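# Stack one keg upright and centred on another

## Task

Using the six arms, set one keg standing upright so it sits centred on top of the other keg. Arm bases in metres, with heading measured counter-clockwise from +x in degrees: arm1 at x=+0.42 y=+0.46 z=+0.69 facing -100; arm2 at x=+0.01 y=+0.47 z=+0.61 facing -78; arm3 at x=-0.44 y=+0.52 z=+0.71 facing -97; arm4 at x=-0.59 y=-0.23 z=+0.63 facing +55; arm5 at x=+0.02 y=-0.46 z=+0.73 facing +79; arm6 at x=+0.46 y=-0.52 z=+0.65 facing +105. The stack only counts if it stays put without any robot holding it, so at the end every gripper must release and every arm must pull away.

## Robot and tools

Setup: six identical i2rt Big YAM arms named arm1 to arm6, each with six revolute joints, a two-finger gripper and a wrist camera (armN_cam_wrist). A fixed room camera, cam_high, also watches the scene. The hand reaches roughly 1.0 m out from the joint1 axis when fully extended. Loose objects may occasionally get nudged by an outside force.

Frame: one shared scene frame, origin on the floor, +z up. Base positions and headings are listed in the task. "hand" means the point halfway between the fingertips (URDF link pinch); its z axis runs along the fingers and the fingers open along its y axis.

Joints (all absolute targets, radians unless noted; the ± is how close counts as arrived):
- joint1_rad -2.879 to 2.879 ±0.045: turns the whole arm about its foot, positive counter-clockwise seen from above; 0 points the arm along the foot's heading.
- joint2_rad 0 to 3.141 ±0.14: shoulder; 0 has the upper arm lying back roughly level, larger values lift it up and over to the front.
- joint3_rad 0 to 3.019 ±0.09: elbow; 0 is forearm folded onto upper arm, larger values straighten it.
- joint4_rad -1.692 to 1.57 ±0.055: hand pitch, positive tips fingers up.
- joint5_rad -1.57 to 1.57 ±0.03: hand yaw, positive toward the arm's right.
- joint6_rad -2.094 to 2.094 ±0.035: hand roll, positive clockwise when viewed from behind the hand.
- gripper_m 0 to 0.093 ±0.003: fingertip gap in metres (absolute width, not a change). Each finger pushes with about 50 to 62 N at most, some less.
With joint1 and joint6 at 0 and the hand level and forward, the camera sits on top of the hand looking at the fingertips.

Tools:
- execute_actions(actions, cameras): actions is a list holding zero or one action. The action is an object keyed by arm name; each arm's value is {"joints": {...}} with any subset of the seven keys above, each an absolute target. Every arm gets its own block; all named motions start at once and may finish at different times. An action lasts at most 15 s. An empty list only reports state and images. cameras picks which images come back (omitted, null or ["all"] gives all; [] gives none). A bad key, unknown camera or out-of-range number rejects the entire call and nothing moves.
- wait(seconds): 0 to 10 s, commands nothing new, returns state and images as an empty action would.
- zoom_image(camera, region): region is [x0, y0, x1, y1] in pixels of that camera's latest full image, origin top-left, at most 504 by 504. Wrist images are 616x616 fisheye; cam_high is 672x504 pinhole.
- read_manual(section): returns only URDF licence text; no motion.
- finished_scene(scene): ends the scene irreversibly once the last command has been held, and reports success plus the next task. Call it only after the kegs are stacked, released and arms withdrawn. Replying without any tool call ends everything.

Result lines: the "pictures" line lists cameras in the order of the returned images. joint_positions gives measured joint values. joint_status says how each commanded motion ended: "off_target" means it stopped short and may still be pushing; "contact_stop" or "time_out" means it now holds where it stopped, except a timed-out joint may keep pushing toward its target or a nearby clamped one (within 0.375, 0.375, 0.113, 0.225, 0.075, 0.3 rad for joints 1 to 6) and will move on its own if freed. "joint command not followed" (with a "cause:" line) means a self/inter-arm collision check blocked that arm's joint targets; its gripper command still runs, and blocked joints read "not_followed" and may be retried on later actions until new targets pass. on_its_own lists what a joint is doing without this call's command; "held at" is the held target, not the position. A joint omitted from an action may still be driving toward an earlier target, and joint_status won't show it. If any result reports a stop, later motion, wait and finished_scene calls in that same reply are skipped.

Hazards: robots pressing hard against each other ends the run as a failure; a hard hit may too. The collision check can react late and ignores fingers, gripper housings and wrist cameras, and nothing reports arm-to-arm contact, so plan paths with margin. Joints move at different speeds, so the hand can sweep wide between postures. The arm does not stop on contact and can press hard; to relieve a push, command a joint to its reported position. Tiny target changes may produce no motion. Loaded joints sag. Avoid dropping, slamming or knocking the kegs over.

Motor heat: holding loads (also while you are thinking, as the sim keeps running during replies) warms motors. A MOTOR HOT line appears at 85 °C; at 100 °C an OVER-TEMPERATURE FAULT makes that arm and gripper go limp and fall until cool, counted as a stop, with affected keys showing "limit_stop_at_motor_heat" (resend targets afterward). Keep grips and lifts short.

Each tool is called after ">>>" by a JSON object that holds its "fn" and its "kwargs".

## Session

>>> {"fn": "execute_actions", "kwargs": {"actions": []}}

Scene clock: 0.00 s.
Motor temperatures (°C, as the motors report them): arm1=[21 20 22 20 20 20] | arm2=[21 20 19 20 21 21] | arm3=[20 19 22 21 19 20] | arm4=[21 22 22 20 19 19] | arm5=[20 19 20 18 21 18] | arm6=[21 20 19 20 19 20]
arm1.joint_positions: joint1_rad=+0.339 joint2_rad=+0.554 joint3_rad=+1.391 joint4_rad=-1.330 joint5_rad=+0.095 joint6_rad=-0.391 gripper_m=+0.094
arm1.joint_status: not commanded
arm1.hand: x=+0.4287 y=+0.2499 z=+1.2410 quat_wxyz=(-0.290, -0.444, -0.735, +0.423) (m; scene frame)
arm2.joint_positions: joint1_rad=-0.244 joint2_rad=+0.605 joint3_rad=+1.475 joint4_rad=-1.454 joint5_rad=-0.150 joint6_rad=+0.299 gripper_m=+0.095
arm2.joint_status: not commanded
arm2.hand: x=+0.0196 y=+0.2709 z=+1.1664 quat_wxyz=(-0.418, -0.698, -0.532, +0.232) (m; scene frame)
arm3.joint_positions: joint1_rad=+0.146 joint2_rad=+0.608 joint3_rad=+1.466 joint4_rad=-1.223 joint5_rad=+0.197 joint6_rad=+0.505 gripper_m=+0.095
arm3.joint_status: not commanded
arm3.hand: x=-0.4735 y=+0.2859 z=+1.3086 quat_wxyz=(-0.446, -0.734, -0.378, +0.346) (m; scene frame)
arm4.joint_positions: joint1_rad=-0.417 joint2_rad=+0.561 joint3_rad=+1.335 joint4_rad=-1.427 joint5_rad=-0.066 joint6_rad=-0.510 gripper_m=+0.094
arm4.joint_status: not commanded
arm4.hand: x=-0.4274 y=-0.1124 z=+1.1359 quat_wxyz=(-0.447, +0.464, -0.764, -0.032) (m; scene frame)
arm5.joint_positions: joint1_rad=+0.290 joint2_rad=+0.626 joint3_rad=+1.460 joint4_rad=-1.194 joint5_rad=+0.240 joint6_rad=+0.083 gripper_m=+0.094
arm5.joint_status: not commanded
arm5.hand: x=+0.0360 y=-0.2280 z=+1.3341 quat_wxyz=(-0.442, +0.531, -0.619, -0.373) (m; scene frame)
arm6.joint_positions: joint1_rad=-0.104 joint2_rad=+0.572 joint3_rad=+1.328 joint4_rad=-1.507 joint5_rad=-0.187 joint6_rad=+0.493 gripper_m=+0.094
arm6.joint_status: not commanded
arm6.hand: x=+0.3953 y=-0.3348 z=+1.1379 quat_wxyz=(-0.101, +0.562, -0.719, -0.395) (m; scene frame)
pictures: arm1_cam_wrist, arm2_cam_wrist, arm3_cam_wrist, arm4_cam_wrist, arm5_cam_wrist, arm6_cam_wrist, cam_high
Images, in order (width x height): arm1_cam_wrist 616x616, arm2_cam_wrist 616x616, arm3_cam_wrist 616x616, arm4_cam_wrist 616x616, arm5_cam_wrist 616x616, arm6_cam_wrist 616x616, cam_high 672x504.

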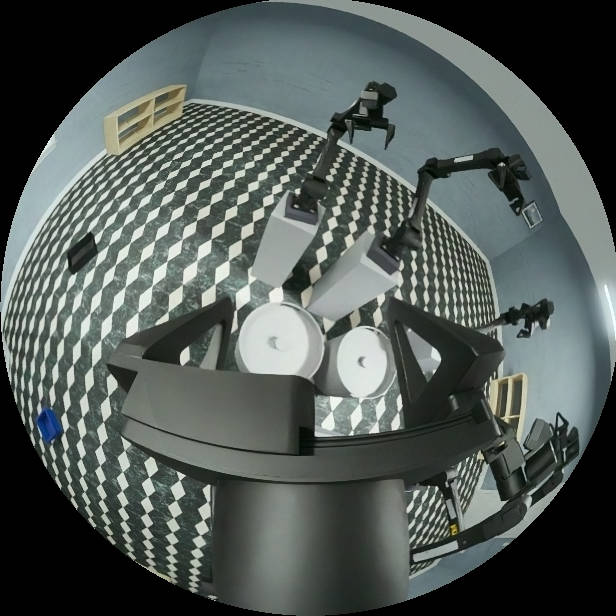

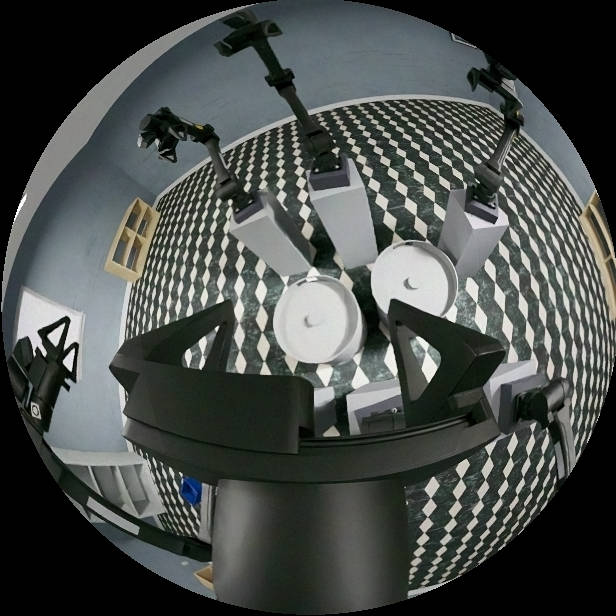

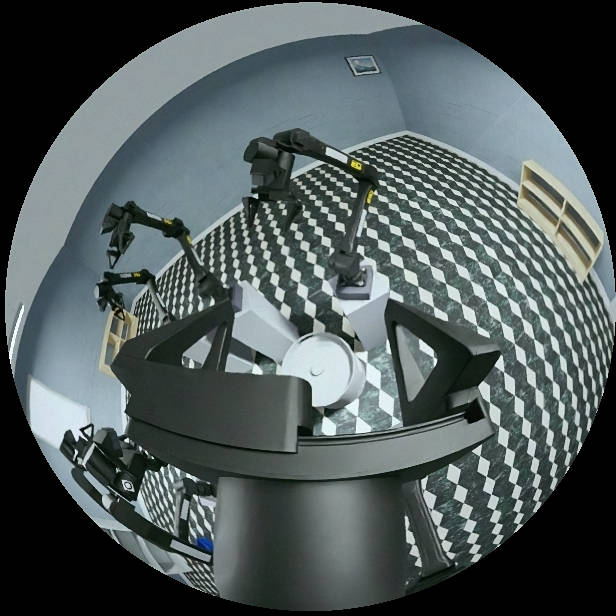

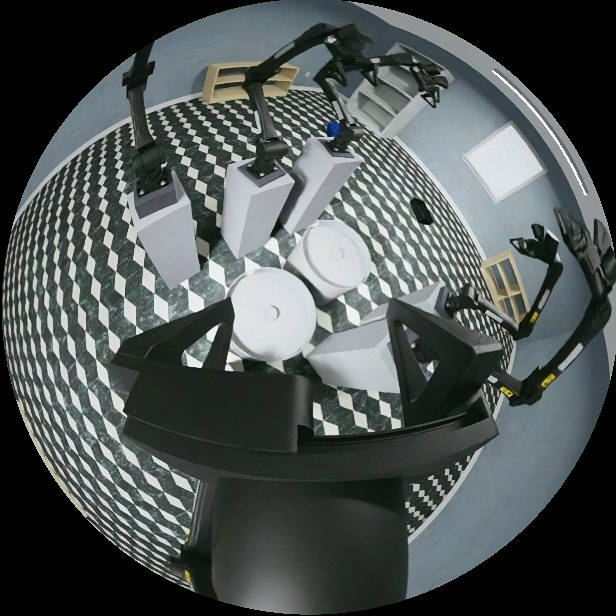

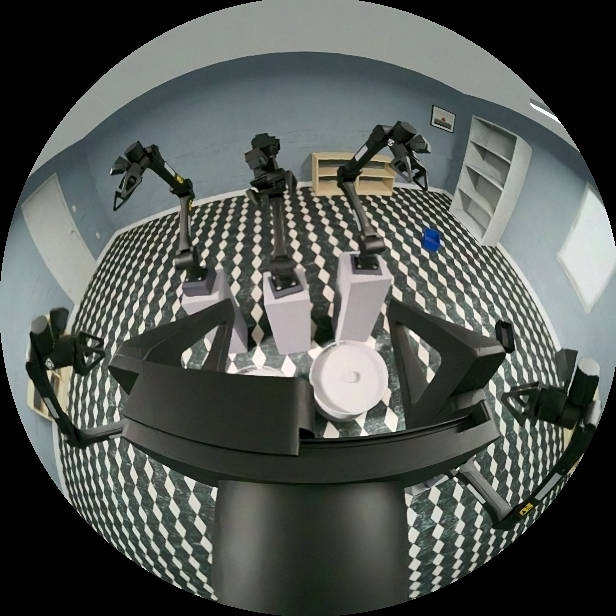

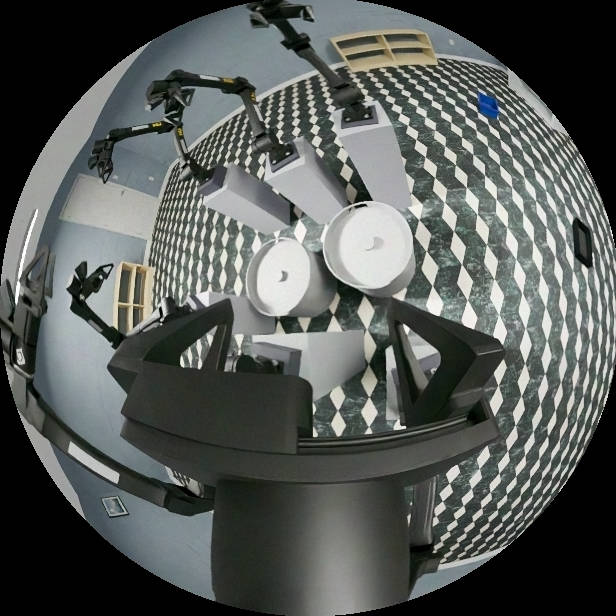

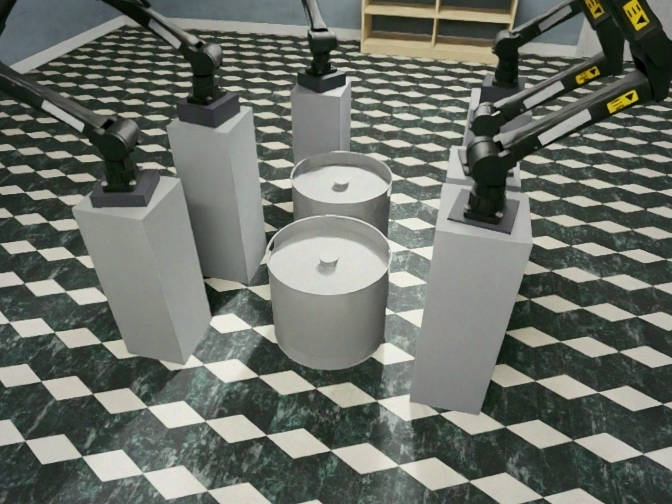

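>>> {"fn": "zoom_image", "kwargs": {"camera": "cam_high", "region": [230, 130, 450, 380]}}

>>> {"fn": "execute_actions", "kwargs": {"actions": [{"arm2":{"joints":{"joint1_rad":0.2,"joint2_rad":1.3,"joint3_rad":1.3,"joint4_rad":-1.57,"joint5_rad":0,"joint6_rad":0}},"arm5":{"joints":{"joint1_rad":0.6,"joint2_rad":1.3,"joint3_rad":1.2,"joint4_rad":-1.47,"joint5_rad":0,"joint6_rad":0}}}], "cameras": ["arm2_cam_wrist","arm5_cam_wrist","cam_high"]}}

Region (230, 130, 450, 380) of cam_high's 672x504 image, scaled by 2.016, with more detail than that image has; it fills the left 444 columns of this view, and the rest is white.

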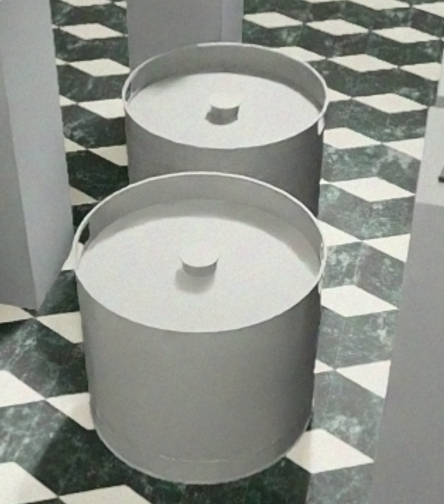

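Scene clock: 7.17 s.
Motor temperatures (°C, as the motors report them): arm1=[21 20 24 20 20 20] | arm2=[21 20 20 20 21 21] | arm3=[20 19 24 21 19 20] | arm4=[21 22 24 20 19 19] | arm5=[20 19 22 18 21 18] | arm6=[21 20 20 20 19 20]
arm1.joint_positions: joint1_rad=+0.339 joint2_rad=+0.554 joint3_rad=+1.391 joint4_rad=-1.330 joint5_rad=+0.095 joint6_rad=-0.391 gripper_m=+0.094
arm1.joint_status: not commanded
arm1.hand: x=+0.4287 y=+0.2499 z=+1.2410 quat_wxyz=(-0.290, -0.444, -0.735, +0.423) (m; scene frame)
arm2.joint_positions: joint1_rad=+0.200 joint2_rad=+1.300 joint3_rad=+1.291 joint4_rad=-1.554 joint5_rad=-0.003 joint6_rad=+0.015 gripper_m=+0.095
arm2.joint_status: all done
arm2.hand: x=+0.1513 y=+0.1298 z=+0.8734 quat_wxyz=(-0.010, -0.558, -0.830, -0.002) (m; scene frame)
arm3.joint_positions: joint1_rad=+0.146 joint2_rad=+0.608 joint3_rad=+1.466 joint4_rad=-1.223 joint5_rad=+0.197 joint6_rad=+0.505 gripper_m=+0.095
arm3.joint_status: not commanded
arm3.hand: x=-0.4735 y=+0.2859 z=+1.3086 quat_wxyz=(-0.446, -0.734, -0.378, +0.346) (m; scene frame)
arm4.joint_positions: joint1_rad=-0.417 joint2_rad=+0.561 joint3_rad=+1.335 joint4_rad=-1.427 joint5_rad=-0.066 joint6_rad=-0.510 gripper_m=+0.094
arm4.joint_status: not commanded
arm4.hand: x=-0.4274 y=-0.1124 z=+1.1359 quat_wxyz=(-0.447, +0.464, -0.764, -0.032) (m; scene frame)
arm5.joint_positions: joint1_rad=+0.598 joint2_rad=+1.304 joint3_rad=+1.183 joint4_rad=-1.459 joint5_rad=+0.002 joint6_rad=+0.014 gripper_m=+0.094
arm5.joint_status: all done
arm5.hand: x=-0.1233 y=-0.1277 z=+0.9509 quat_wxyz=(-0.004, +0.831, -0.557, +0.003) (m; scene frame)
arm6.joint_positions: joint1_rad=-0.104 joint2_rad=+0.572 joint3_rad=+1.328 joint4_rad=-1.507 joint5_rad=-0.187 joint6_rad=+0.493 gripper_m=+0.094
arm6.joint_status: not commanded
arm6.hand: x=+0.3953 y=-0.3348 z=+1.1379 quat_wxyz=(-0.101, +0.562, -0.719, -0.395) (m; scene frame)
pictures: arm2_cam_wrist, arm5_cam_wrist, cam_high
Images, in order (width x height): arm2_cam_wrist 616x616, arm5_cam_wrist 616x616, cam_high 672x504.

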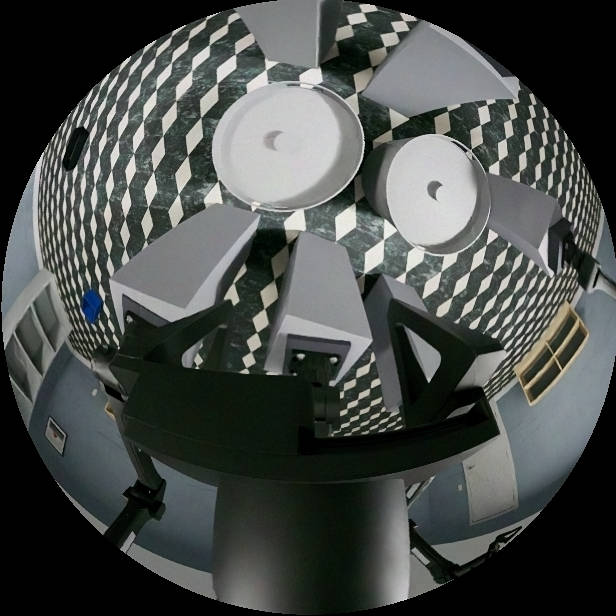

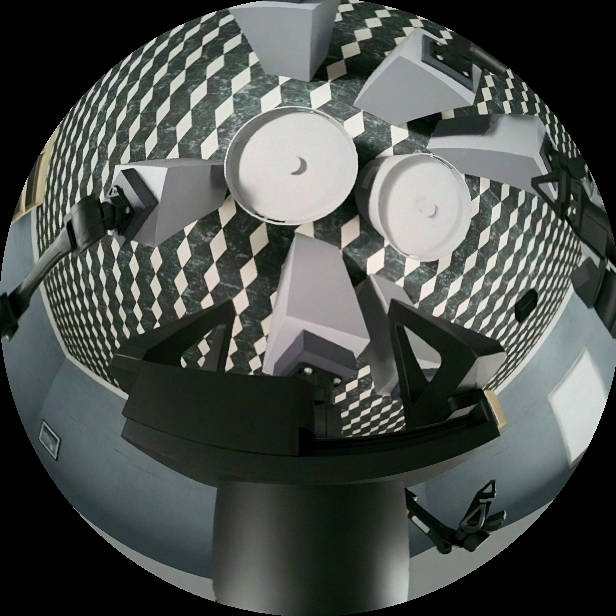

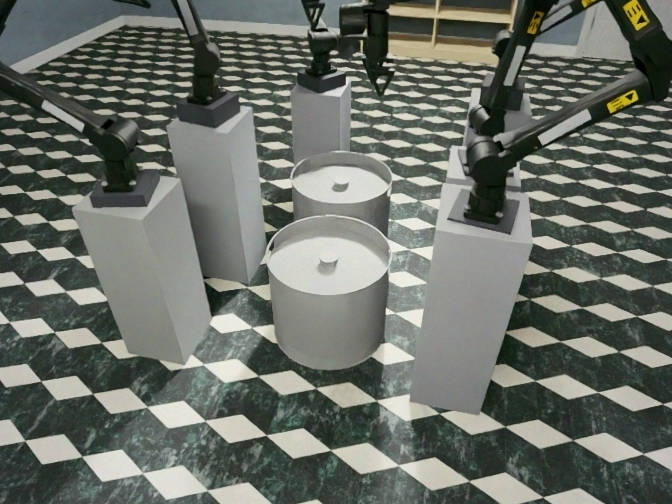

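>>> {"fn": "execute_actions", "kwargs": {"actions": [{"arm2":{"joints":{"joint1_rad":0.674,"joint2_rad":2.028,"joint3_rad":0.853,"joint4_rad":-0.396,"joint6_rad":-0.443}},"arm5":{"joints":{"joint1_rad":-0.387,"joint2_rad":2.358,"joint3_rad":0.802,"joint4_rad":-0.015,"joint6_rad":-1.888}}}], "cameras": ["arm2_cam_wrist","arm5_cam_wrist","cam_high"]}}

Scene clock: 19.13 s.
Motor temperatures (°C, as the motors report them): arm1=[21 20 26 20 20 20] | arm2=[21 20 21 20 21 21] | arm3=[20 19 25 21 19 20] | arm4=[21 22 26 20 19 19] | arm5=[20 19 23 18 21 18] | arm6=[21 20 22 20 19 20]
arm1.joint_positions: joint1_rad=+0.339 joint2_rad=+0.554 joint3_rad=+1.391 joint4_rad=-1.330 joint5_rad=+0.095 joint6_rad=-0.391 gripper_m=+0.094
arm1.joint_status: not commanded
arm1.hand: x=+0.4287 y=+0.2499 z=+1.2410 quat_wxyz=(-0.290, -0.444, -0.735, +0.423) (m; scene frame)
arm2.joint_positions: joint1_rad=+0.680 joint2_rad=+2.012 joint3_rad=+0.840 joint4_rad=-0.413 joint5_rad=-0.001 joint6_rad=-0.429 gripper_m=+0.095
arm2.joint_status: all done
arm2.hand: x=+0.3122 y=+0.2219 z=+0.4568 quat_wxyz=(+0.000, -0.130, -0.991, -0.005) (m; scene frame)
arm3.joint_positions: joint1_rad=+0.146 joint2_rad=+0.608 joint3_rad=+1.466 joint4_rad=-1.223 joint5_rad=+0.197 joint6_rad=+0.505 gripper_m=+0.095
arm3.joint_status: not commanded
arm3.hand: x=-0.4735 y=+0.2859 z=+1.3086 quat_wxyz=(-0.446, -0.734, -0.378, +0.346) (m; scene frame)
arm4.joint_positions: joint1_rad=-0.417 joint2_rad=+0.561 joint3_rad=+1.335 joint4_rad=-1.427 joint5_rad=-0.066 joint6_rad=-0.510 gripper_m=+0.094
arm4.joint_status: not commanded
arm4.hand: x=-0.4274 y=-0.1124 z=+1.1359 quat_wxyz=(-0.447, +0.464, -0.764, -0.032) (m; scene frame)
arm5.joint_positions: joint1_rad=-0.389 joint2_rad=+2.352 joint3_rad=+0.804 joint4_rad=-0.026 joint5_rad=+0.001 joint6_rad=-1.873 gripper_m=+0.094
arm5.joint_status: all done
arm5.hand: x=+0.2109 y=-0.1695 z=+0.4537 quat_wxyz=(-0.005, +0.990, -0.140, +0.000) (m; scene frame)
arm6.joint_positions: joint1_rad=-0.104 joint2_rad=+0.572 joint3_rad=+1.328 joint4_rad=-1.507 joint5_rad=-0.187 joint6_rad=+0.493 gripper_m=+0.094
arm6.joint_status: not commanded
arm6.hand: x=+0.3953 y=-0.3348 z=+1.1379 quat_wxyz=(-0.101, +0.562, -0.719, -0.395) (m; scene frame)
pictures: arm2_cam_wrist, arm5_cam_wrist, cam_high
Images, in order (width x height): arm2_cam_wrist 616x616, arm5_cam_wrist 616x616, cam_high 672x504.

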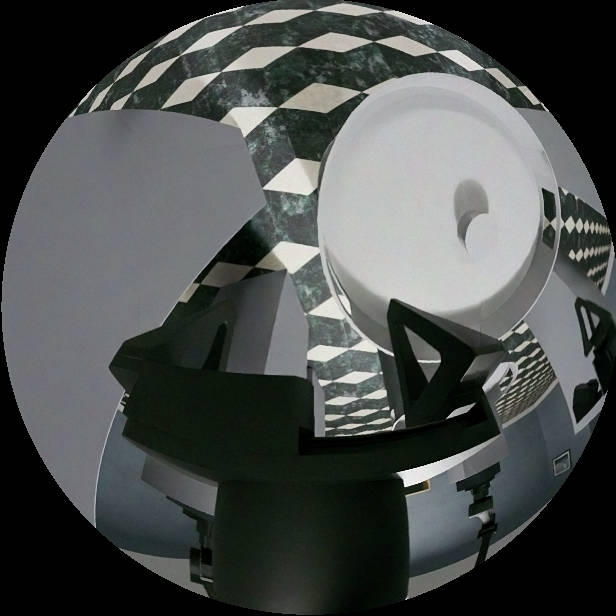

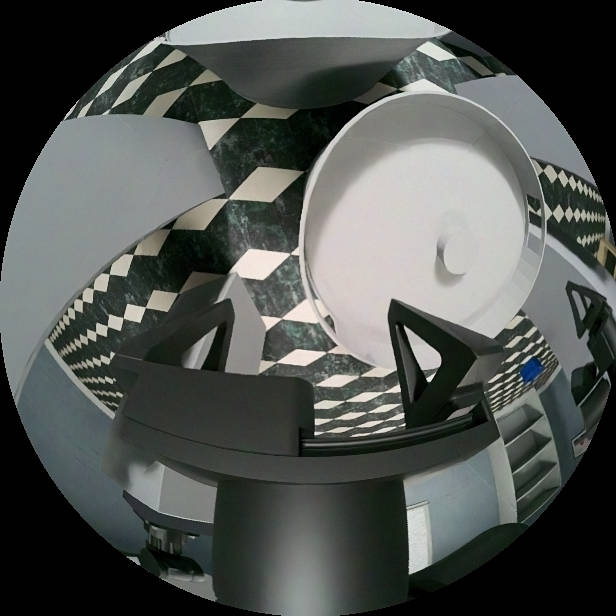

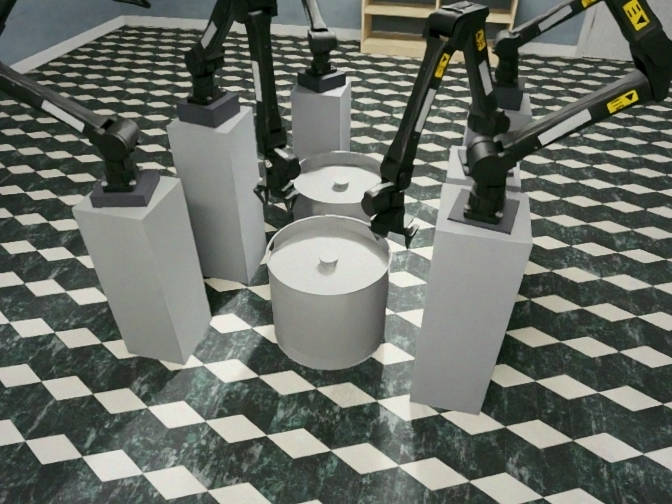

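>>> {"fn": "execute_actions", "kwargs": {"actions": [{"arm2":{"joints":{"joint1_rad":0.665,"joint2_rad":2.297,"joint3_rad":0.98,"joint4_rad":-0.24,"joint6_rad":-0.44}},"arm5":{"joints":{"joint1_rad":-0.436,"joint2_rad":2.629,"joint3_rad":0.948,"joint4_rad":0.12,"joint6_rad":-1.95}}}], "cameras": ["arm2_cam_wrist","arm5_cam_wrist","cam_high"]}}

Scene clock: 25.13 s.
Motor temperatures (°C, as the motors report them): arm1=[21 20 27 20 20 20] | arm2=[21 21 21 20 21 21] | arm3=[20 19 25 21 19 20] | arm4=[21 22 27 20 19 19] | arm5=[20 19 22 18 21 18] | arm6=[21 20 23 20 19 21]
arm1.joint_positions: joint1_rad=+0.339 joint2_rad=+0.554 joint3_rad=+1.391 joint4_rad=-1.330 joint5_rad=+0.095 joint6_rad=-0.391 gripper_m=+0.094
arm1.joint_status: not commanded
arm1.hand: x=+0.4287 y=+0.2499 z=+1.2410 quat_wxyz=(-0.290, -0.444, -0.735, +0.423) (m; scene frame)
arm2.joint_positions: joint1_rad=+0.673 joint2_rad=+2.296 joint3_rad=+0.975 joint4_rad=-0.252 joint5_rad=-0.001 joint6_rad=-0.429 gripper_m=+0.095
arm2.joint_status: all done
arm2.hand: x=+0.3332 y=+0.2014 z=+0.3641 quat_wxyz=(-0.006, -0.134, -0.991, -0.001) (m; scene frame)
arm3.joint_positions: joint1_rad=+0.146 joint2_rad=+0.608 joint3_rad=+1.466 joint4_rad=-1.223 joint5_rad=+0.197 joint6_rad=+0.505 gripper_m=+0.095
arm3.joint_status: not commanded
arm3.hand: x=-0.4735 y=+0.2859 z=+1.3086 quat_wxyz=(-0.446, -0.734, -0.378, +0.346) (m; scene frame)
arm4.joint_positions: joint1_rad=-0.417 joint2_rad=+0.561 joint3_rad=+1.335 joint4_rad=-1.427 joint5_rad=-0.066 joint6_rad=-0.510 gripper_m=+0.094
arm4.joint_status: not commanded
arm4.hand: x=-0.4274 y=-0.1124 z=+1.1359 quat_wxyz=(-0.447, +0.464, -0.764, -0.032) (m; scene frame)
arm5.joint_positions: joint1_rad=-0.434 joint2_rad=+2.635 joint3_rad=+0.945 joint4_rad=+0.115 joint5_rad=+0.001 joint6_rad=-1.936 gripper_m=+0.094
arm5.joint_status: all done
arm5.hand: x=+0.2212 y=-0.1810 z=+0.3597 quat_wxyz=(-0.005, +0.991, -0.131, +0.000) (m; scene frame)
arm6.joint_positions: joint1_rad=-0.104 joint2_rad=+0.572 joint3_rad=+1.328 joint4_rad=-1.507 joint5_rad=-0.187 joint6_rad=+0.493 gripper_m=+0.094
arm6.joint_status: not commanded
arm6.hand: x=+0.3953 y=-0.3348 z=+1.1379 quat_wxyz=(-0.101, +0.562, -0.719, -0.395) (m; scene frame)
pictures: arm2_cam_wrist, arm5_cam_wrist, cam_high
Images, in order (width x height): arm2_cam_wrist 616x616, arm5_cam_wrist 616x616, cam_high 672x504.

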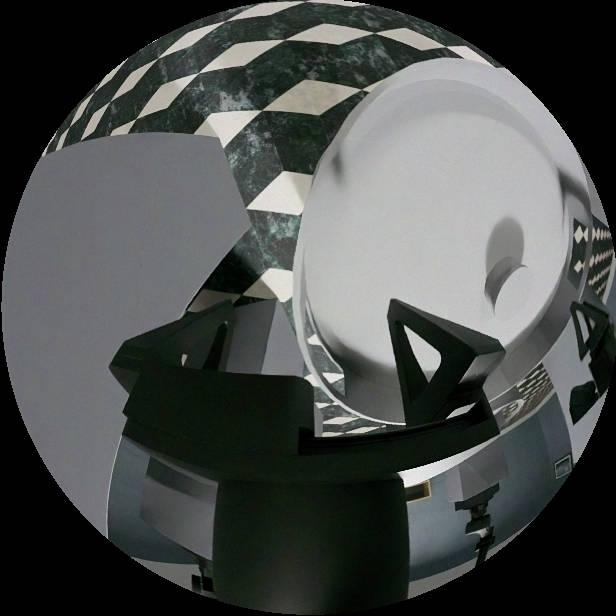

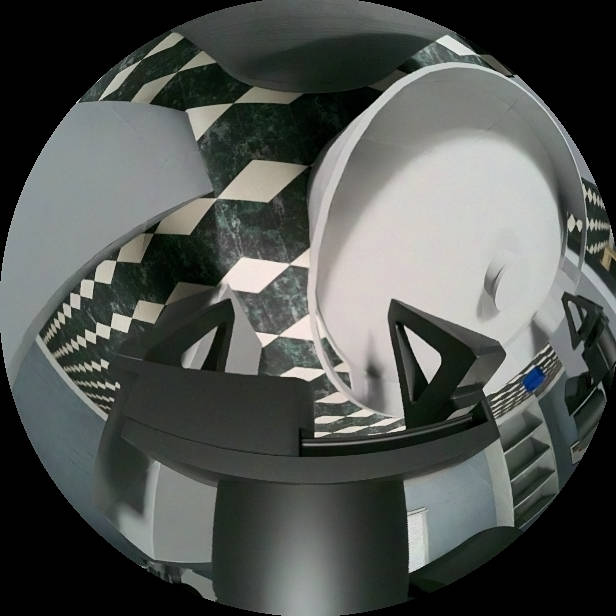

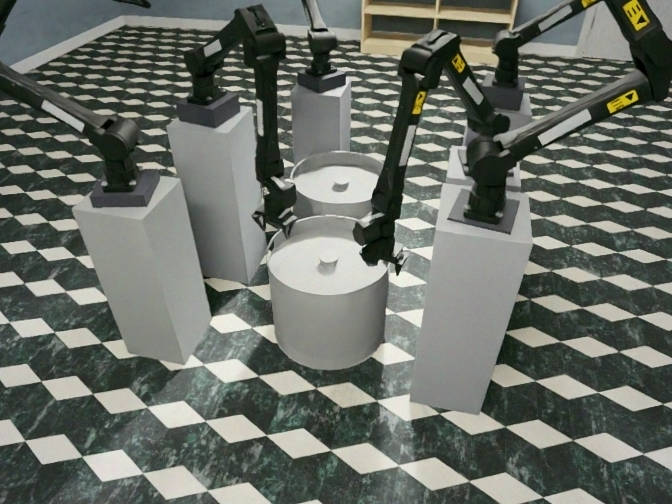

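>>> {"fn": "execute_actions", "kwargs": {"actions": [{"arm2":{"joints":{"joint2_rad":2.43,"joint3_rad":1.015,"joint4_rad":-0.14}},"arm5":{"joints":{"joint2_rad":2.75,"joint3_rad":1.055,"joint4_rad":0.135}}}], "cameras": ["arm2_cam_wrist","arm5_cam_wrist"]}}

>>> {"fn": "execute_actions", "kwargs": {"actions": [{"arm2":{"joints":{"gripper_m":0}},"arm5":{"joints":{"gripper_m":0}}}], "cameras": ["arm2_cam_wrist","arm5_cam_wrist"]}}

Scene clock: 29.70 s.
Motor temperatures (°C, as the motors report them): arm1=[21 20 27 21 20 20] | arm2=[21 21 20 20 21 21] | arm3=[20 19 26 21 19 20] | arm4=[21 22 27 20 19 19] | arm5=[20 20 22 18 21 18] | arm6=[21 20 23 20 19 21]
arm1.joint_positions: joint1_rad=+0.339 joint2_rad=+0.554 joint3_rad=+1.391 joint4_rad=-1.330 joint5_rad=+0.095 joint6_rad=-0.391 gripper_m=+0.094
arm1.joint_status: not commanded
arm1.hand: x=+0.4287 y=+0.2499 z=+1.2410 quat_wxyz=(-0.290, -0.444, -0.735, +0.423) (m; scene frame)
arm2.joint_positions: joint1_rad=+0.673 joint2_rad=+2.421 joint3_rad=+1.013 joint4_rad=-0.155 joint5_rad=-0.001 joint6_rad=-0.430 gripper_m=+0.095
arm2.joint_status: all done
arm2.hand: x=+0.3316 y=+0.2031 z=+0.3178 quat_wxyz=(-0.010, -0.133, -0.991, +0.001) (m; scene frame)
arm3.joint_positions: joint1_rad=+0.146 joint2_rad=+0.608 joint3_rad=+1.466 joint4_rad=-1.223 joint5_rad=+0.197 joint6_rad=+0.505 gripper_m=+0.095
arm3.joint_status: not commanded
arm3.hand: x=-0.4735 y=+0.2859 z=+1.3086 quat_wxyz=(-0.446, -0.734, -0.378, +0.346) (m; scene frame)
arm4.joint_positions: joint1_rad=-0.417 joint2_rad=+0.561 joint3_rad=+1.335 joint4_rad=-1.427 joint5_rad=-0.066 joint6_rad=-0.510 gripper_m=+0.094
arm4.joint_status: not commanded
arm4.hand: x=-0.4274 y=-0.1124 z=+1.1359 quat_wxyz=(-0.447, +0.464, -0.764, -0.032) (m; scene frame)
arm5.joint_positions: joint1_rad=-0.434 joint2_rad=+2.739 joint3_rad=+1.055 joint4_rad=+0.129 joint5_rad=+0.001 joint6_rad=-1.937 gripper_m=+0.094
arm5.joint_status: all done
arm5.hand: x=+0.2321 y=-0.1656 z=+0.3212 quat_wxyz=(-0.014, +0.991, -0.131, +0.005) (m; scene frame)
arm6.joint_positions: joint1_rad=-0.104 joint2_rad=+0.572 joint3_rad=+1.328 joint4_rad=-1.507 joint5_rad=-0.187 joint6_rad=+0.493 gripper_m=+0.094
arm6.joint_status: not commanded
arm6.hand: x=+0.3953 y=-0.3348 z=+1.1379 quat_wxyz=(-0.101, +0.562, -0.719, -0.395) (m; scene frame)
pictures: arm2_cam_wrist, arm5_cam_wrist
Images, in order (width x height): arm2_cam_wrist 616x616, arm5_cam_wrist 616x616.

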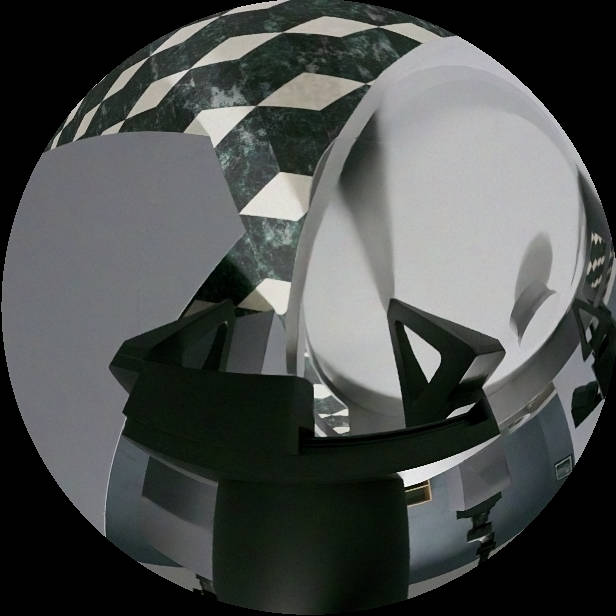

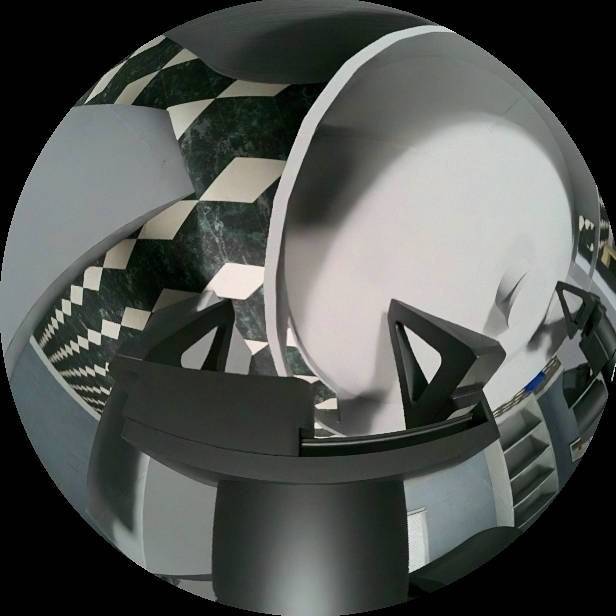

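Scene clock: 30.50 s.
Motor temperatures (°C, as the motors report them): arm1=[21 20 27 21 20 20] | arm2=[21 21 20 20 21 21] | arm3=[20 19 26 21 19 20] | arm4=[21 22 27 20 19 19] | arm5=[20 20 22 18 21 18] | arm6=[21 20 23 20 19 21]
arm1.joint_positions: joint1_rad=+0.339 joint2_rad=+0.554 joint3_rad=+1.391 joint4_rad=-1.330 joint5_rad=+0.095 joint6_rad=-0.391 gripper_m=+0.094
arm1.joint_status: not commanded
arm1.hand: x=+0.4287 y=+0.2499 z=+1.2410 quat_wxyz=(-0.290, -0.444, -0.735, +0.423) (m; scene frame)
arm2.joint_positions: joint1_rad=+0.684 joint2_rad=+2.421 joint3_rad=+1.009 joint4_rad=-0.154 joint5_rad=-0.002 joint6_rad=-0.446 gripper_m=+0.002
arm2.joint_status: all done
arm2.hand: x=+0.3334 y=+0.2081 z=+0.3176 quat_wxyz=(-0.009, -0.120, -0.993, +0.000) (m; scene frame)
arm3.joint_positions: joint1_rad=+0.146 joint2_rad=+0.608 joint3_rad=+1.466 joint4_rad=-1.223 joint5_rad=+0.197 joint6_rad=+0.505 gripper_m=+0.095
arm3.joint_status: not commanded
arm3.hand: x=-0.4735 y=+0.2859 z=+1.3086 quat_wxyz=(-0.446, -0.734, -0.378, +0.346) (m; scene frame)
arm4.joint_positions: joint1_rad=-0.417 joint2_rad=+0.561 joint3_rad=+1.335 joint4_rad=-1.427 joint5_rad=-0.066 joint6_rad=-0.510 gripper_m=+0.094
arm4.joint_status: not commanded
arm4.hand: x=-0.4274 y=-0.1124 z=+1.1359 quat_wxyz=(-0.447, +0.464, -0.764, -0.032) (m; scene frame)
arm5.joint_positions: joint1_rad=-0.435 joint2_rad=+2.747 joint3_rad=+1.039 joint4_rad=+0.126 joint5_rad=+0.007 joint6_rad=-1.979 gripper_m=+0.002
arm5.joint_status: all done
arm5.hand: x=+0.2242 y=-0.1790 z=+0.3190 quat_wxyz=(+0.000, +0.994, -0.110, +0.001) (m; scene frame)
arm6.joint_positions: joint1_rad=-0.104 joint2_rad=+0.572 joint3_rad=+1.328 joint4_rad=-1.507 joint5_rad=-0.187 joint6_rad=+0.493 gripper_m=+0.094
arm6.joint_status: not commanded
arm6.hand: x=+0.3953 y=-0.3348 z=+1.1379 quat_wxyz=(-0.101, +0.562, -0.719, -0.395) (m; scene frame)
pictures: arm2_cam_wrist, arm5_cam_wrist
Images, in order (width x height): arm2_cam_wrist 616x616, arm5_cam_wrist 616x616.

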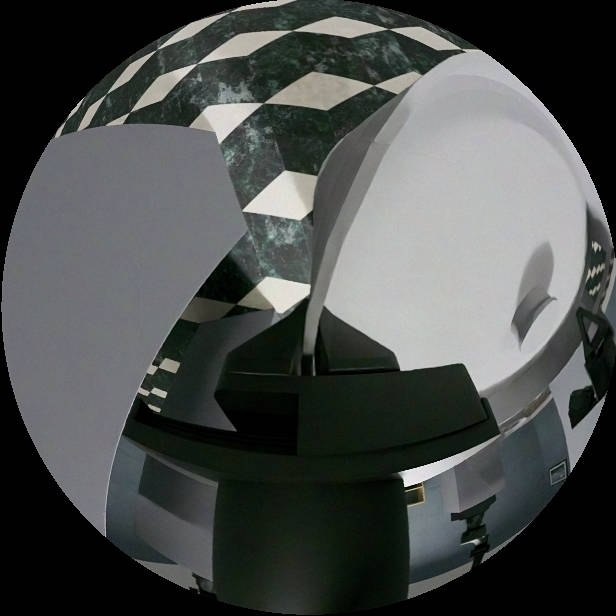

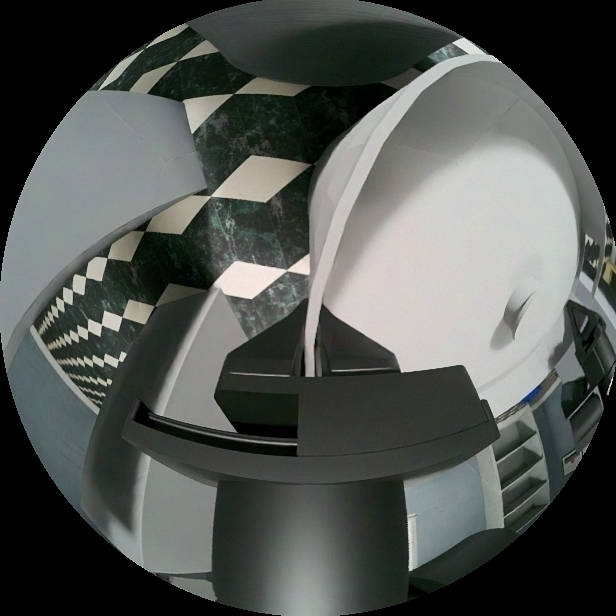

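>>> {"fn": "execute_actions", "kwargs": {"actions": [{"arm2":{"joints":{"joint1_rad":0.68,"joint2_rad":2.279,"joint3_rad":0.96,"joint4_rad":-0.247}},"arm5":{"joints":{"joint2_rad":2.599,"joint3_rad":0.936,"joint4_rad":0.094,"joint6_rad":-1.97}}}], "cameras": ["arm2_cam_wrist","arm5_cam_wrist","cam_high"]}}

Scene clock: 35.43 s.
Motor temperatures (°C, as the motors report them): arm1=[21 20 27 21 20 20] | arm2=[21 21 20 20 21 21] | arm3=[20 19 26 21 19 20] | arm4=[21 22 27 20 19 19] | arm5=[20 20 22 18 21 18] | arm6=[21 20 24 20 19 21]
arm1.joint_positions: joint1_rad=+0.339 joint2_rad=+0.554 joint3_rad=+1.391 joint4_rad=-1.330 joint5_rad=+0.095 joint6_rad=-0.391 gripper_m=+0.094
arm1.joint_status: not commanded
arm1.hand: x=+0.4287 y=+0.2499 z=+1.2410 quat_wxyz=(-0.290, -0.444, -0.735, +0.423) (m; scene frame)
arm2.joint_positions: joint1_rad=+0.682 joint2_rad=+2.415 joint3_rad=+1.000 joint4_rad=-0.160 joint5_rad=+0.007 joint6_rad=-0.455 gripper_m=+0.002
arm2.joint_status: joint4_rad time_out (moved -0.005 of -0.093); the others done
arm2.on_its_own: joint4_rad reads -0.160 and still pushes toward -0.247 since a time_out
arm2.hand: x=+0.3279 y=+0.2093 z=+0.3191 quat_wxyz=(-0.003, -0.116, -0.993, +0.002) (m; scene frame)
arm3.joint_positions: joint1_rad=+0.146 joint2_rad=+0.608 joint3_rad=+1.466 joint4_rad=-1.223 joint5_rad=+0.197 joint6_rad=+0.505 gripper_m=+0.095
arm3.joint_status: not commanded
arm3.hand: x=-0.4735 y=+0.2859 z=+1.3086 quat_wxyz=(-0.446, -0.734, -0.378, +0.346) (m; scene frame)
arm4.joint_positions: joint1_rad=-0.417 joint2_rad=+0.561 joint3_rad=+1.335 joint4_rad=-1.427 joint5_rad=-0.066 joint6_rad=-0.510 gripper_m=+0.094
arm4.joint_status: not commanded
arm4.hand: x=-0.4274 y=-0.1124 z=+1.1359 quat_wxyz=(-0.447, +0.464, -0.764, -0.032) (m; scene frame)
arm5.joint_positions: joint1_rad=-0.433 joint2_rad=+2.742 joint3_rad=+1.030 joint4_rad=+0.125 joint5_rad=-0.002 joint6_rad=-1.984 gripper_m=+0.002
arm5.joint_status: joint2_rad time_out (moved -0.005 of -0.148); joint3_rad time_out (moved -0.009 of -0.103); the others done
arm5.on_its_own: joint2_rad reads +2.742 and still pushes toward +2.599 since a time_out; joint3_rad reads +1.030 and still pushes toward +0.936 since a time_out
arm5.hand: x=+0.2204 y=-0.1803 z=+0.3211 quat_wxyz=(+0.000, +0.994, -0.106, -0.004) (m; scene frame)
arm6.joint_positions: joint1_rad=-0.104 joint2_rad=+0.572 joint3_rad=+1.328 joint4_rad=-1.507 joint5_rad=-0.187 joint6_rad=+0.493 gripper_m=+0.094
arm6.joint_status: not commanded
arm6.hand: x=+0.3953 y=-0.3348 z=+1.1379 quat_wxyz=(-0.101, +0.562, -0.719, -0.395) (m; scene frame)
pictures: arm2_cam_wrist, arm5_cam_wrist, cam_high
Images, in order (width x height): arm2_cam_wrist 616x616, arm5_cam_wrist 616x616, cam_high 672x504.

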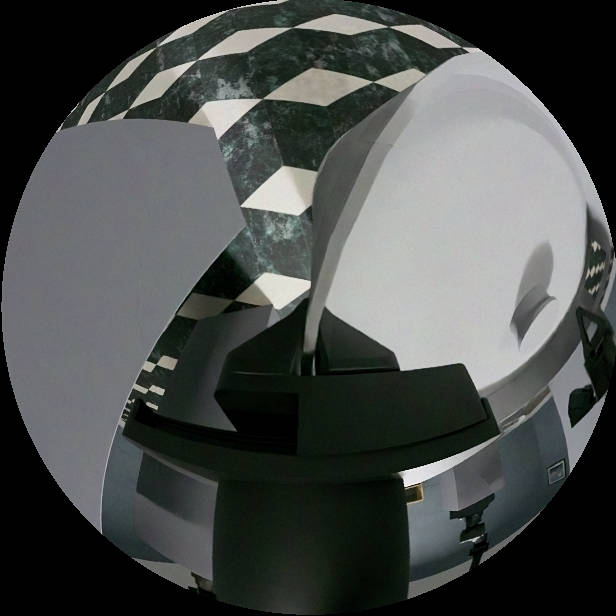

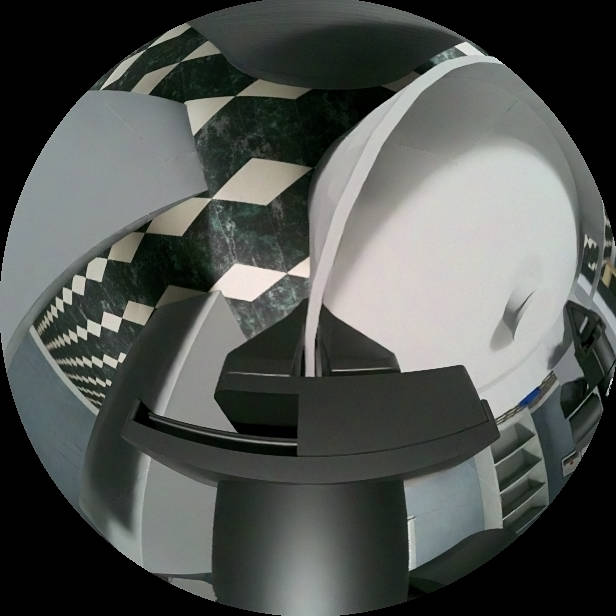

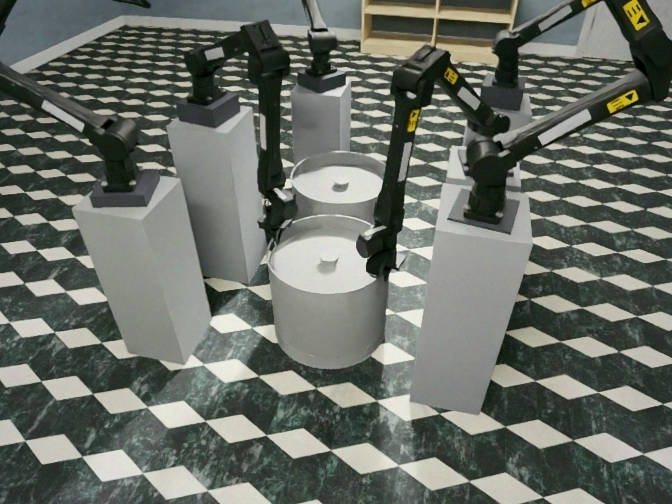

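>>> {"fn": "execute_actions", "kwargs": {"actions": [{"arm2":{"joints":{"joint2_rad":2.13,"joint3_rad":1.02,"joint4_rad":-0.19}},"arm5":{"joints":{"joint2_rad":2.49,"joint3_rad":0.97,"joint4_rad":0.11}}}], "cameras": ["arm2_cam_wrist","cam_high"]}}

Scene clock: 41.60 s.
Motor temperatures (°C, as the motors report them): arm1=[21 20 28 21 20 20] | arm2=[21 23 20 20 22 21] | arm3=[20 19 26 21 19 20] | arm4=[21 22 28 20 19 19] | arm5=[20 22 22 18 21 18] | arm6=[21 20 24 20 19 21]
arm1.joint_positions: joint1_rad=+0.339 joint2_rad=+0.554 joint3_rad=+1.391 joint4_rad=-1.330 joint5_rad=+0.095 joint6_rad=-0.391 gripper_m=+0.094
arm1.joint_status: not commanded
arm1.hand: x=+0.4287 y=+0.2499 z=+1.2410 quat_wxyz=(-0.290, -0.444, -0.735, +0.423) (m; scene frame)
arm2.joint_positions: joint1_rad=+0.682 joint2_rad=+2.378 joint3_rad=+0.996 joint4_rad=-0.169 joint5_rad=+0.004 joint6_rad=-0.449 gripper_m=+0.002
arm2.joint_status: joint2_rad time_out (moved -0.037 of -0.285); the others done
arm2.on_its_own: joint2_rad reads +2.378 and still pushes toward +2.130 since a time_out
arm2.hand: x=+0.3363 y=+0.2029 z=+0.3334 quat_wxyz=(-0.013, -0.119, -0.993, +0.007) (m; scene frame)
arm3.joint_positions: joint1_rad=+0.146 joint2_rad=+0.608 joint3_rad=+1.466 joint4_rad=-1.223 joint5_rad=+0.197 joint6_rad=+0.505 gripper_m=+0.095
arm3.joint_status: not commanded
arm3.hand: x=-0.4735 y=+0.2859 z=+1.3086 quat_wxyz=(-0.446, -0.734, -0.378, +0.346) (m; scene frame)
arm4.joint_positions: joint1_rad=-0.417 joint2_rad=+0.561 joint3_rad=+1.335 joint4_rad=-1.427 joint5_rad=-0.066 joint6_rad=-0.510 gripper_m=+0.094
arm4.joint_status: not commanded
arm4.hand: x=-0.4274 y=-0.1124 z=+1.1359 quat_wxyz=(-0.447, +0.464, -0.764, -0.032) (m; scene frame)
arm5.joint_positions: joint1_rad=-0.434 joint2_rad=+2.705 joint3_rad=+1.001 joint4_rad=+0.123 joint5_rad=+0.002 joint6_rad=-1.977 gripper_m=+0.002
arm5.joint_status: joint2_rad time_out (moved -0.037 of -0.252); the others done
arm5.on_its_own: joint2_rad reads +2.705 and still pushes toward +2.490 since a time_out
arm5.hand: x=+0.2222 y=-0.1796 z=+0.3345 quat_wxyz=(-0.002, +0.994, -0.110, +0.000) (m; scene frame)
arm6.joint_positions: joint1_rad=-0.104 joint2_rad=+0.572 joint3_rad=+1.328 joint4_rad=-1.507 joint5_rad=-0.187 joint6_rad=+0.493 gripper_m=+0.094
arm6.joint_status: not commanded
arm6.hand: x=+0.3953 y=-0.3348 z=+1.1379 quat_wxyz=(-0.101, +0.562, -0.719, -0.395) (m; scene frame)
pictures: arm2_cam_wrist, cam_high
Images, in order (width x height): arm2_cam_wrist 616x616, cam_high 672x504.

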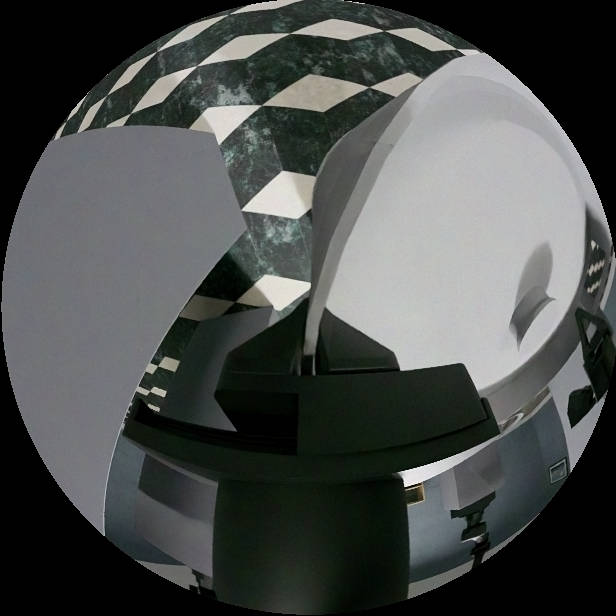

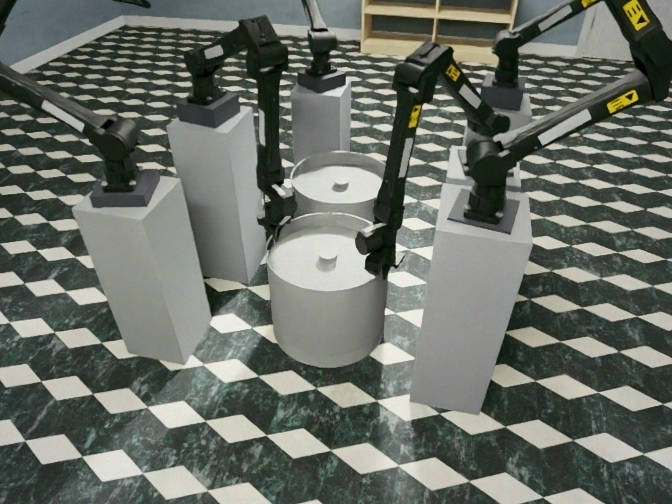

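>>> {"fn": "execute_actions", "kwargs": {"actions": [{"arm2":{"joints":{"joint2_rad":2.3,"joint3_rad":1.01,"joint4_rad":-0.16}},"arm5":{"joints":{"joint2_rad":2.63,"joint3_rad":1.03,"joint4_rad":0.125}},"arm4":{"joints":{"joint1_rad":-0.609,"joint2_rad":2.666,"joint3_rad":2.1,"joint4_rad":-1.0,"joint5_rad":0,"joint6_rad":-1.23,"gripper_m":0.065}},"arm6":{"joints":{"joint1_rad":-0.279,"joint2_rad":2.288,"joint3_rad":1.11,"joint4_rad":-0.38,"joint5_rad":0,"joint6_rad":0.32}}}], "cameras": ["arm4_cam_wrist","arm6_cam_wrist","cam_high"]}}

Scene clock: 59.50 s.
Motor temperatures (°C, as the motors report them): arm1=[21 20 28 21 20 20] | arm2=[21 26 19 20 22 21] | arm3=[20 19 27 21 19 20] | arm4=[21 22 28 20 19 19] | arm5=[20 24 21 18 21 18] | arm6=[21 20 24 20 20 21]
arm1.joint_positions: joint1_rad=+0.339 joint2_rad=+0.554 joint3_rad=+1.391 joint4_rad=-1.330 joint5_rad=+0.095 joint6_rad=-0.391 gripper_m=+0.094
arm1.joint_status: not commanded
arm1.hand: x=+0.4287 y=+0.2499 z=+1.2410 quat_wxyz=(-0.290, -0.444, -0.735, +0.423) (m; scene frame)
arm2.joint_positions: joint1_rad=+0.693 joint2_rad=+2.415 joint3_rad=+0.998 joint4_rad=-0.154 joint5_rad=+0.005 joint6_rad=-0.452 gripper_m=+0.002
arm2.joint_status: all done
arm2.hand: x=+0.3311 y=+0.2128 z=+0.3193 quat_wxyz=(-0.005, -0.113, -0.994, +0.002) (m; scene frame)
arm3.joint_positions: joint1_rad=+0.146 joint2_rad=+0.608 joint3_rad=+1.466 joint4_rad=-1.223 joint5_rad=+0.197 joint6_rad=+0.505 gripper_m=+0.095
arm3.joint_status: not commanded
arm3.hand: x=-0.4735 y=+0.2859 z=+1.3086 quat_wxyz=(-0.446, -0.734, -0.378, +0.346) (m; scene frame)
arm4.joint_positions: joint1_rad=-0.600 joint2_rad=+2.668 joint3_rad=+2.084 joint4_rad=-0.996 joint5_rad=-0.003 joint6_rad=-1.215 gripper_m=+0.065
arm4.joint_status: all done
arm4.hand: x=+0.0735 y=+0.0192 z=+0.4215 quat_wxyz=(+0.000, +0.709, -0.705, +0.003) (m; scene frame)
arm5.joint_positions: joint1_rad=-0.436 joint2_rad=+2.741 joint3_rad=+1.042 joint4_rad=+0.126 joint5_rad=-0.004 joint6_rad=-1.993 gripper_m=+0.002
arm5.joint_status: all done
arm5.hand: x=+0.2259 y=-0.1741 z=+0.3208 quat_wxyz=(-0.006, +0.995, -0.104, -0.001) (m; scene frame)
arm6.joint_positions: joint1_rad=-0.277 joint2_rad=+2.307 joint3_rad=+1.101 joint4_rad=-0.395 joint5_rad=-0.002 joint6_rad=+0.328 gripper_m=+0.094
arm6.joint_status: all done
arm6.hand: x=+0.4641 y=-0.0632 z=+0.4136 quat_wxyz=(+0.007, +0.579, -0.815, +0.010) (m; scene frame)
pictures: arm4_cam_wrist, arm6_cam_wrist, cam_high
Images, in order (width x height): arm4_cam_wrist 616x616, arm6_cam_wrist 616x616, cam_high 672x504.

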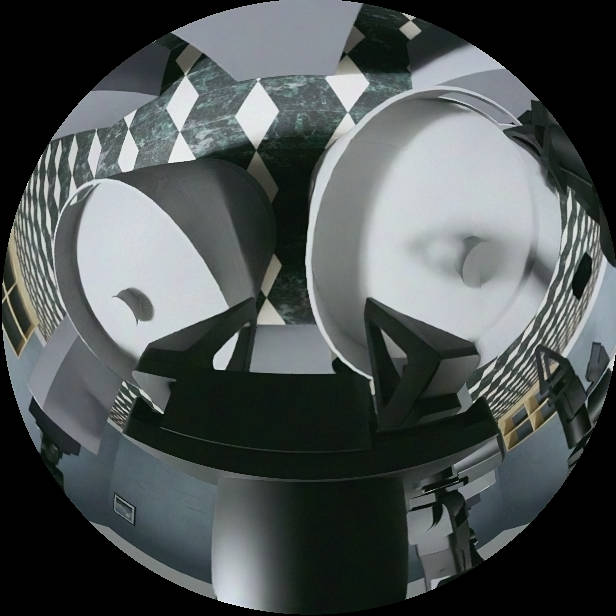

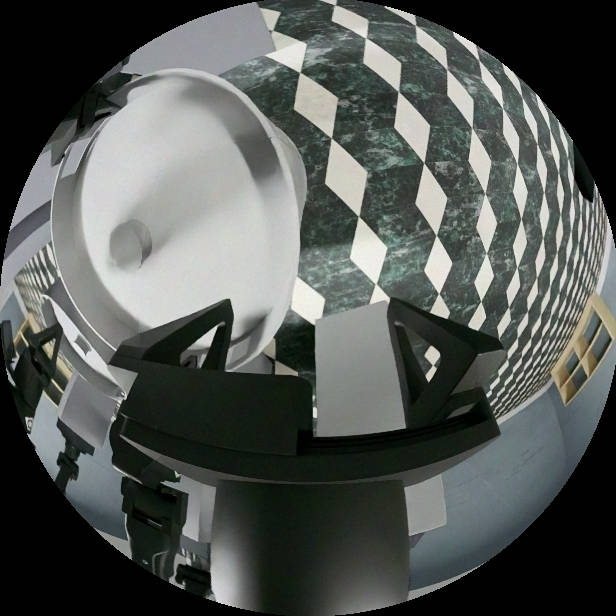

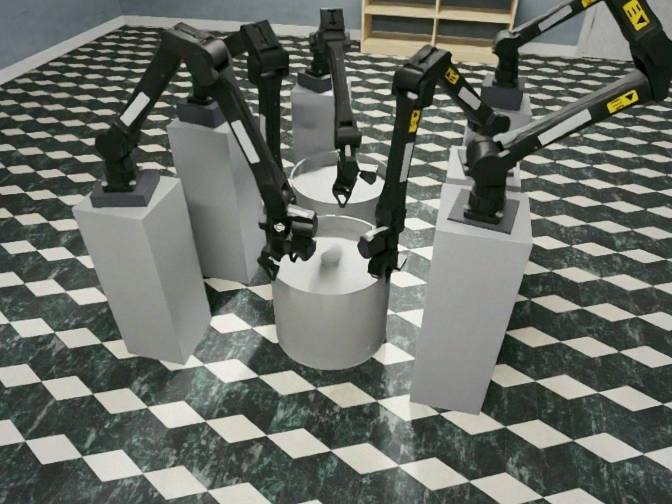

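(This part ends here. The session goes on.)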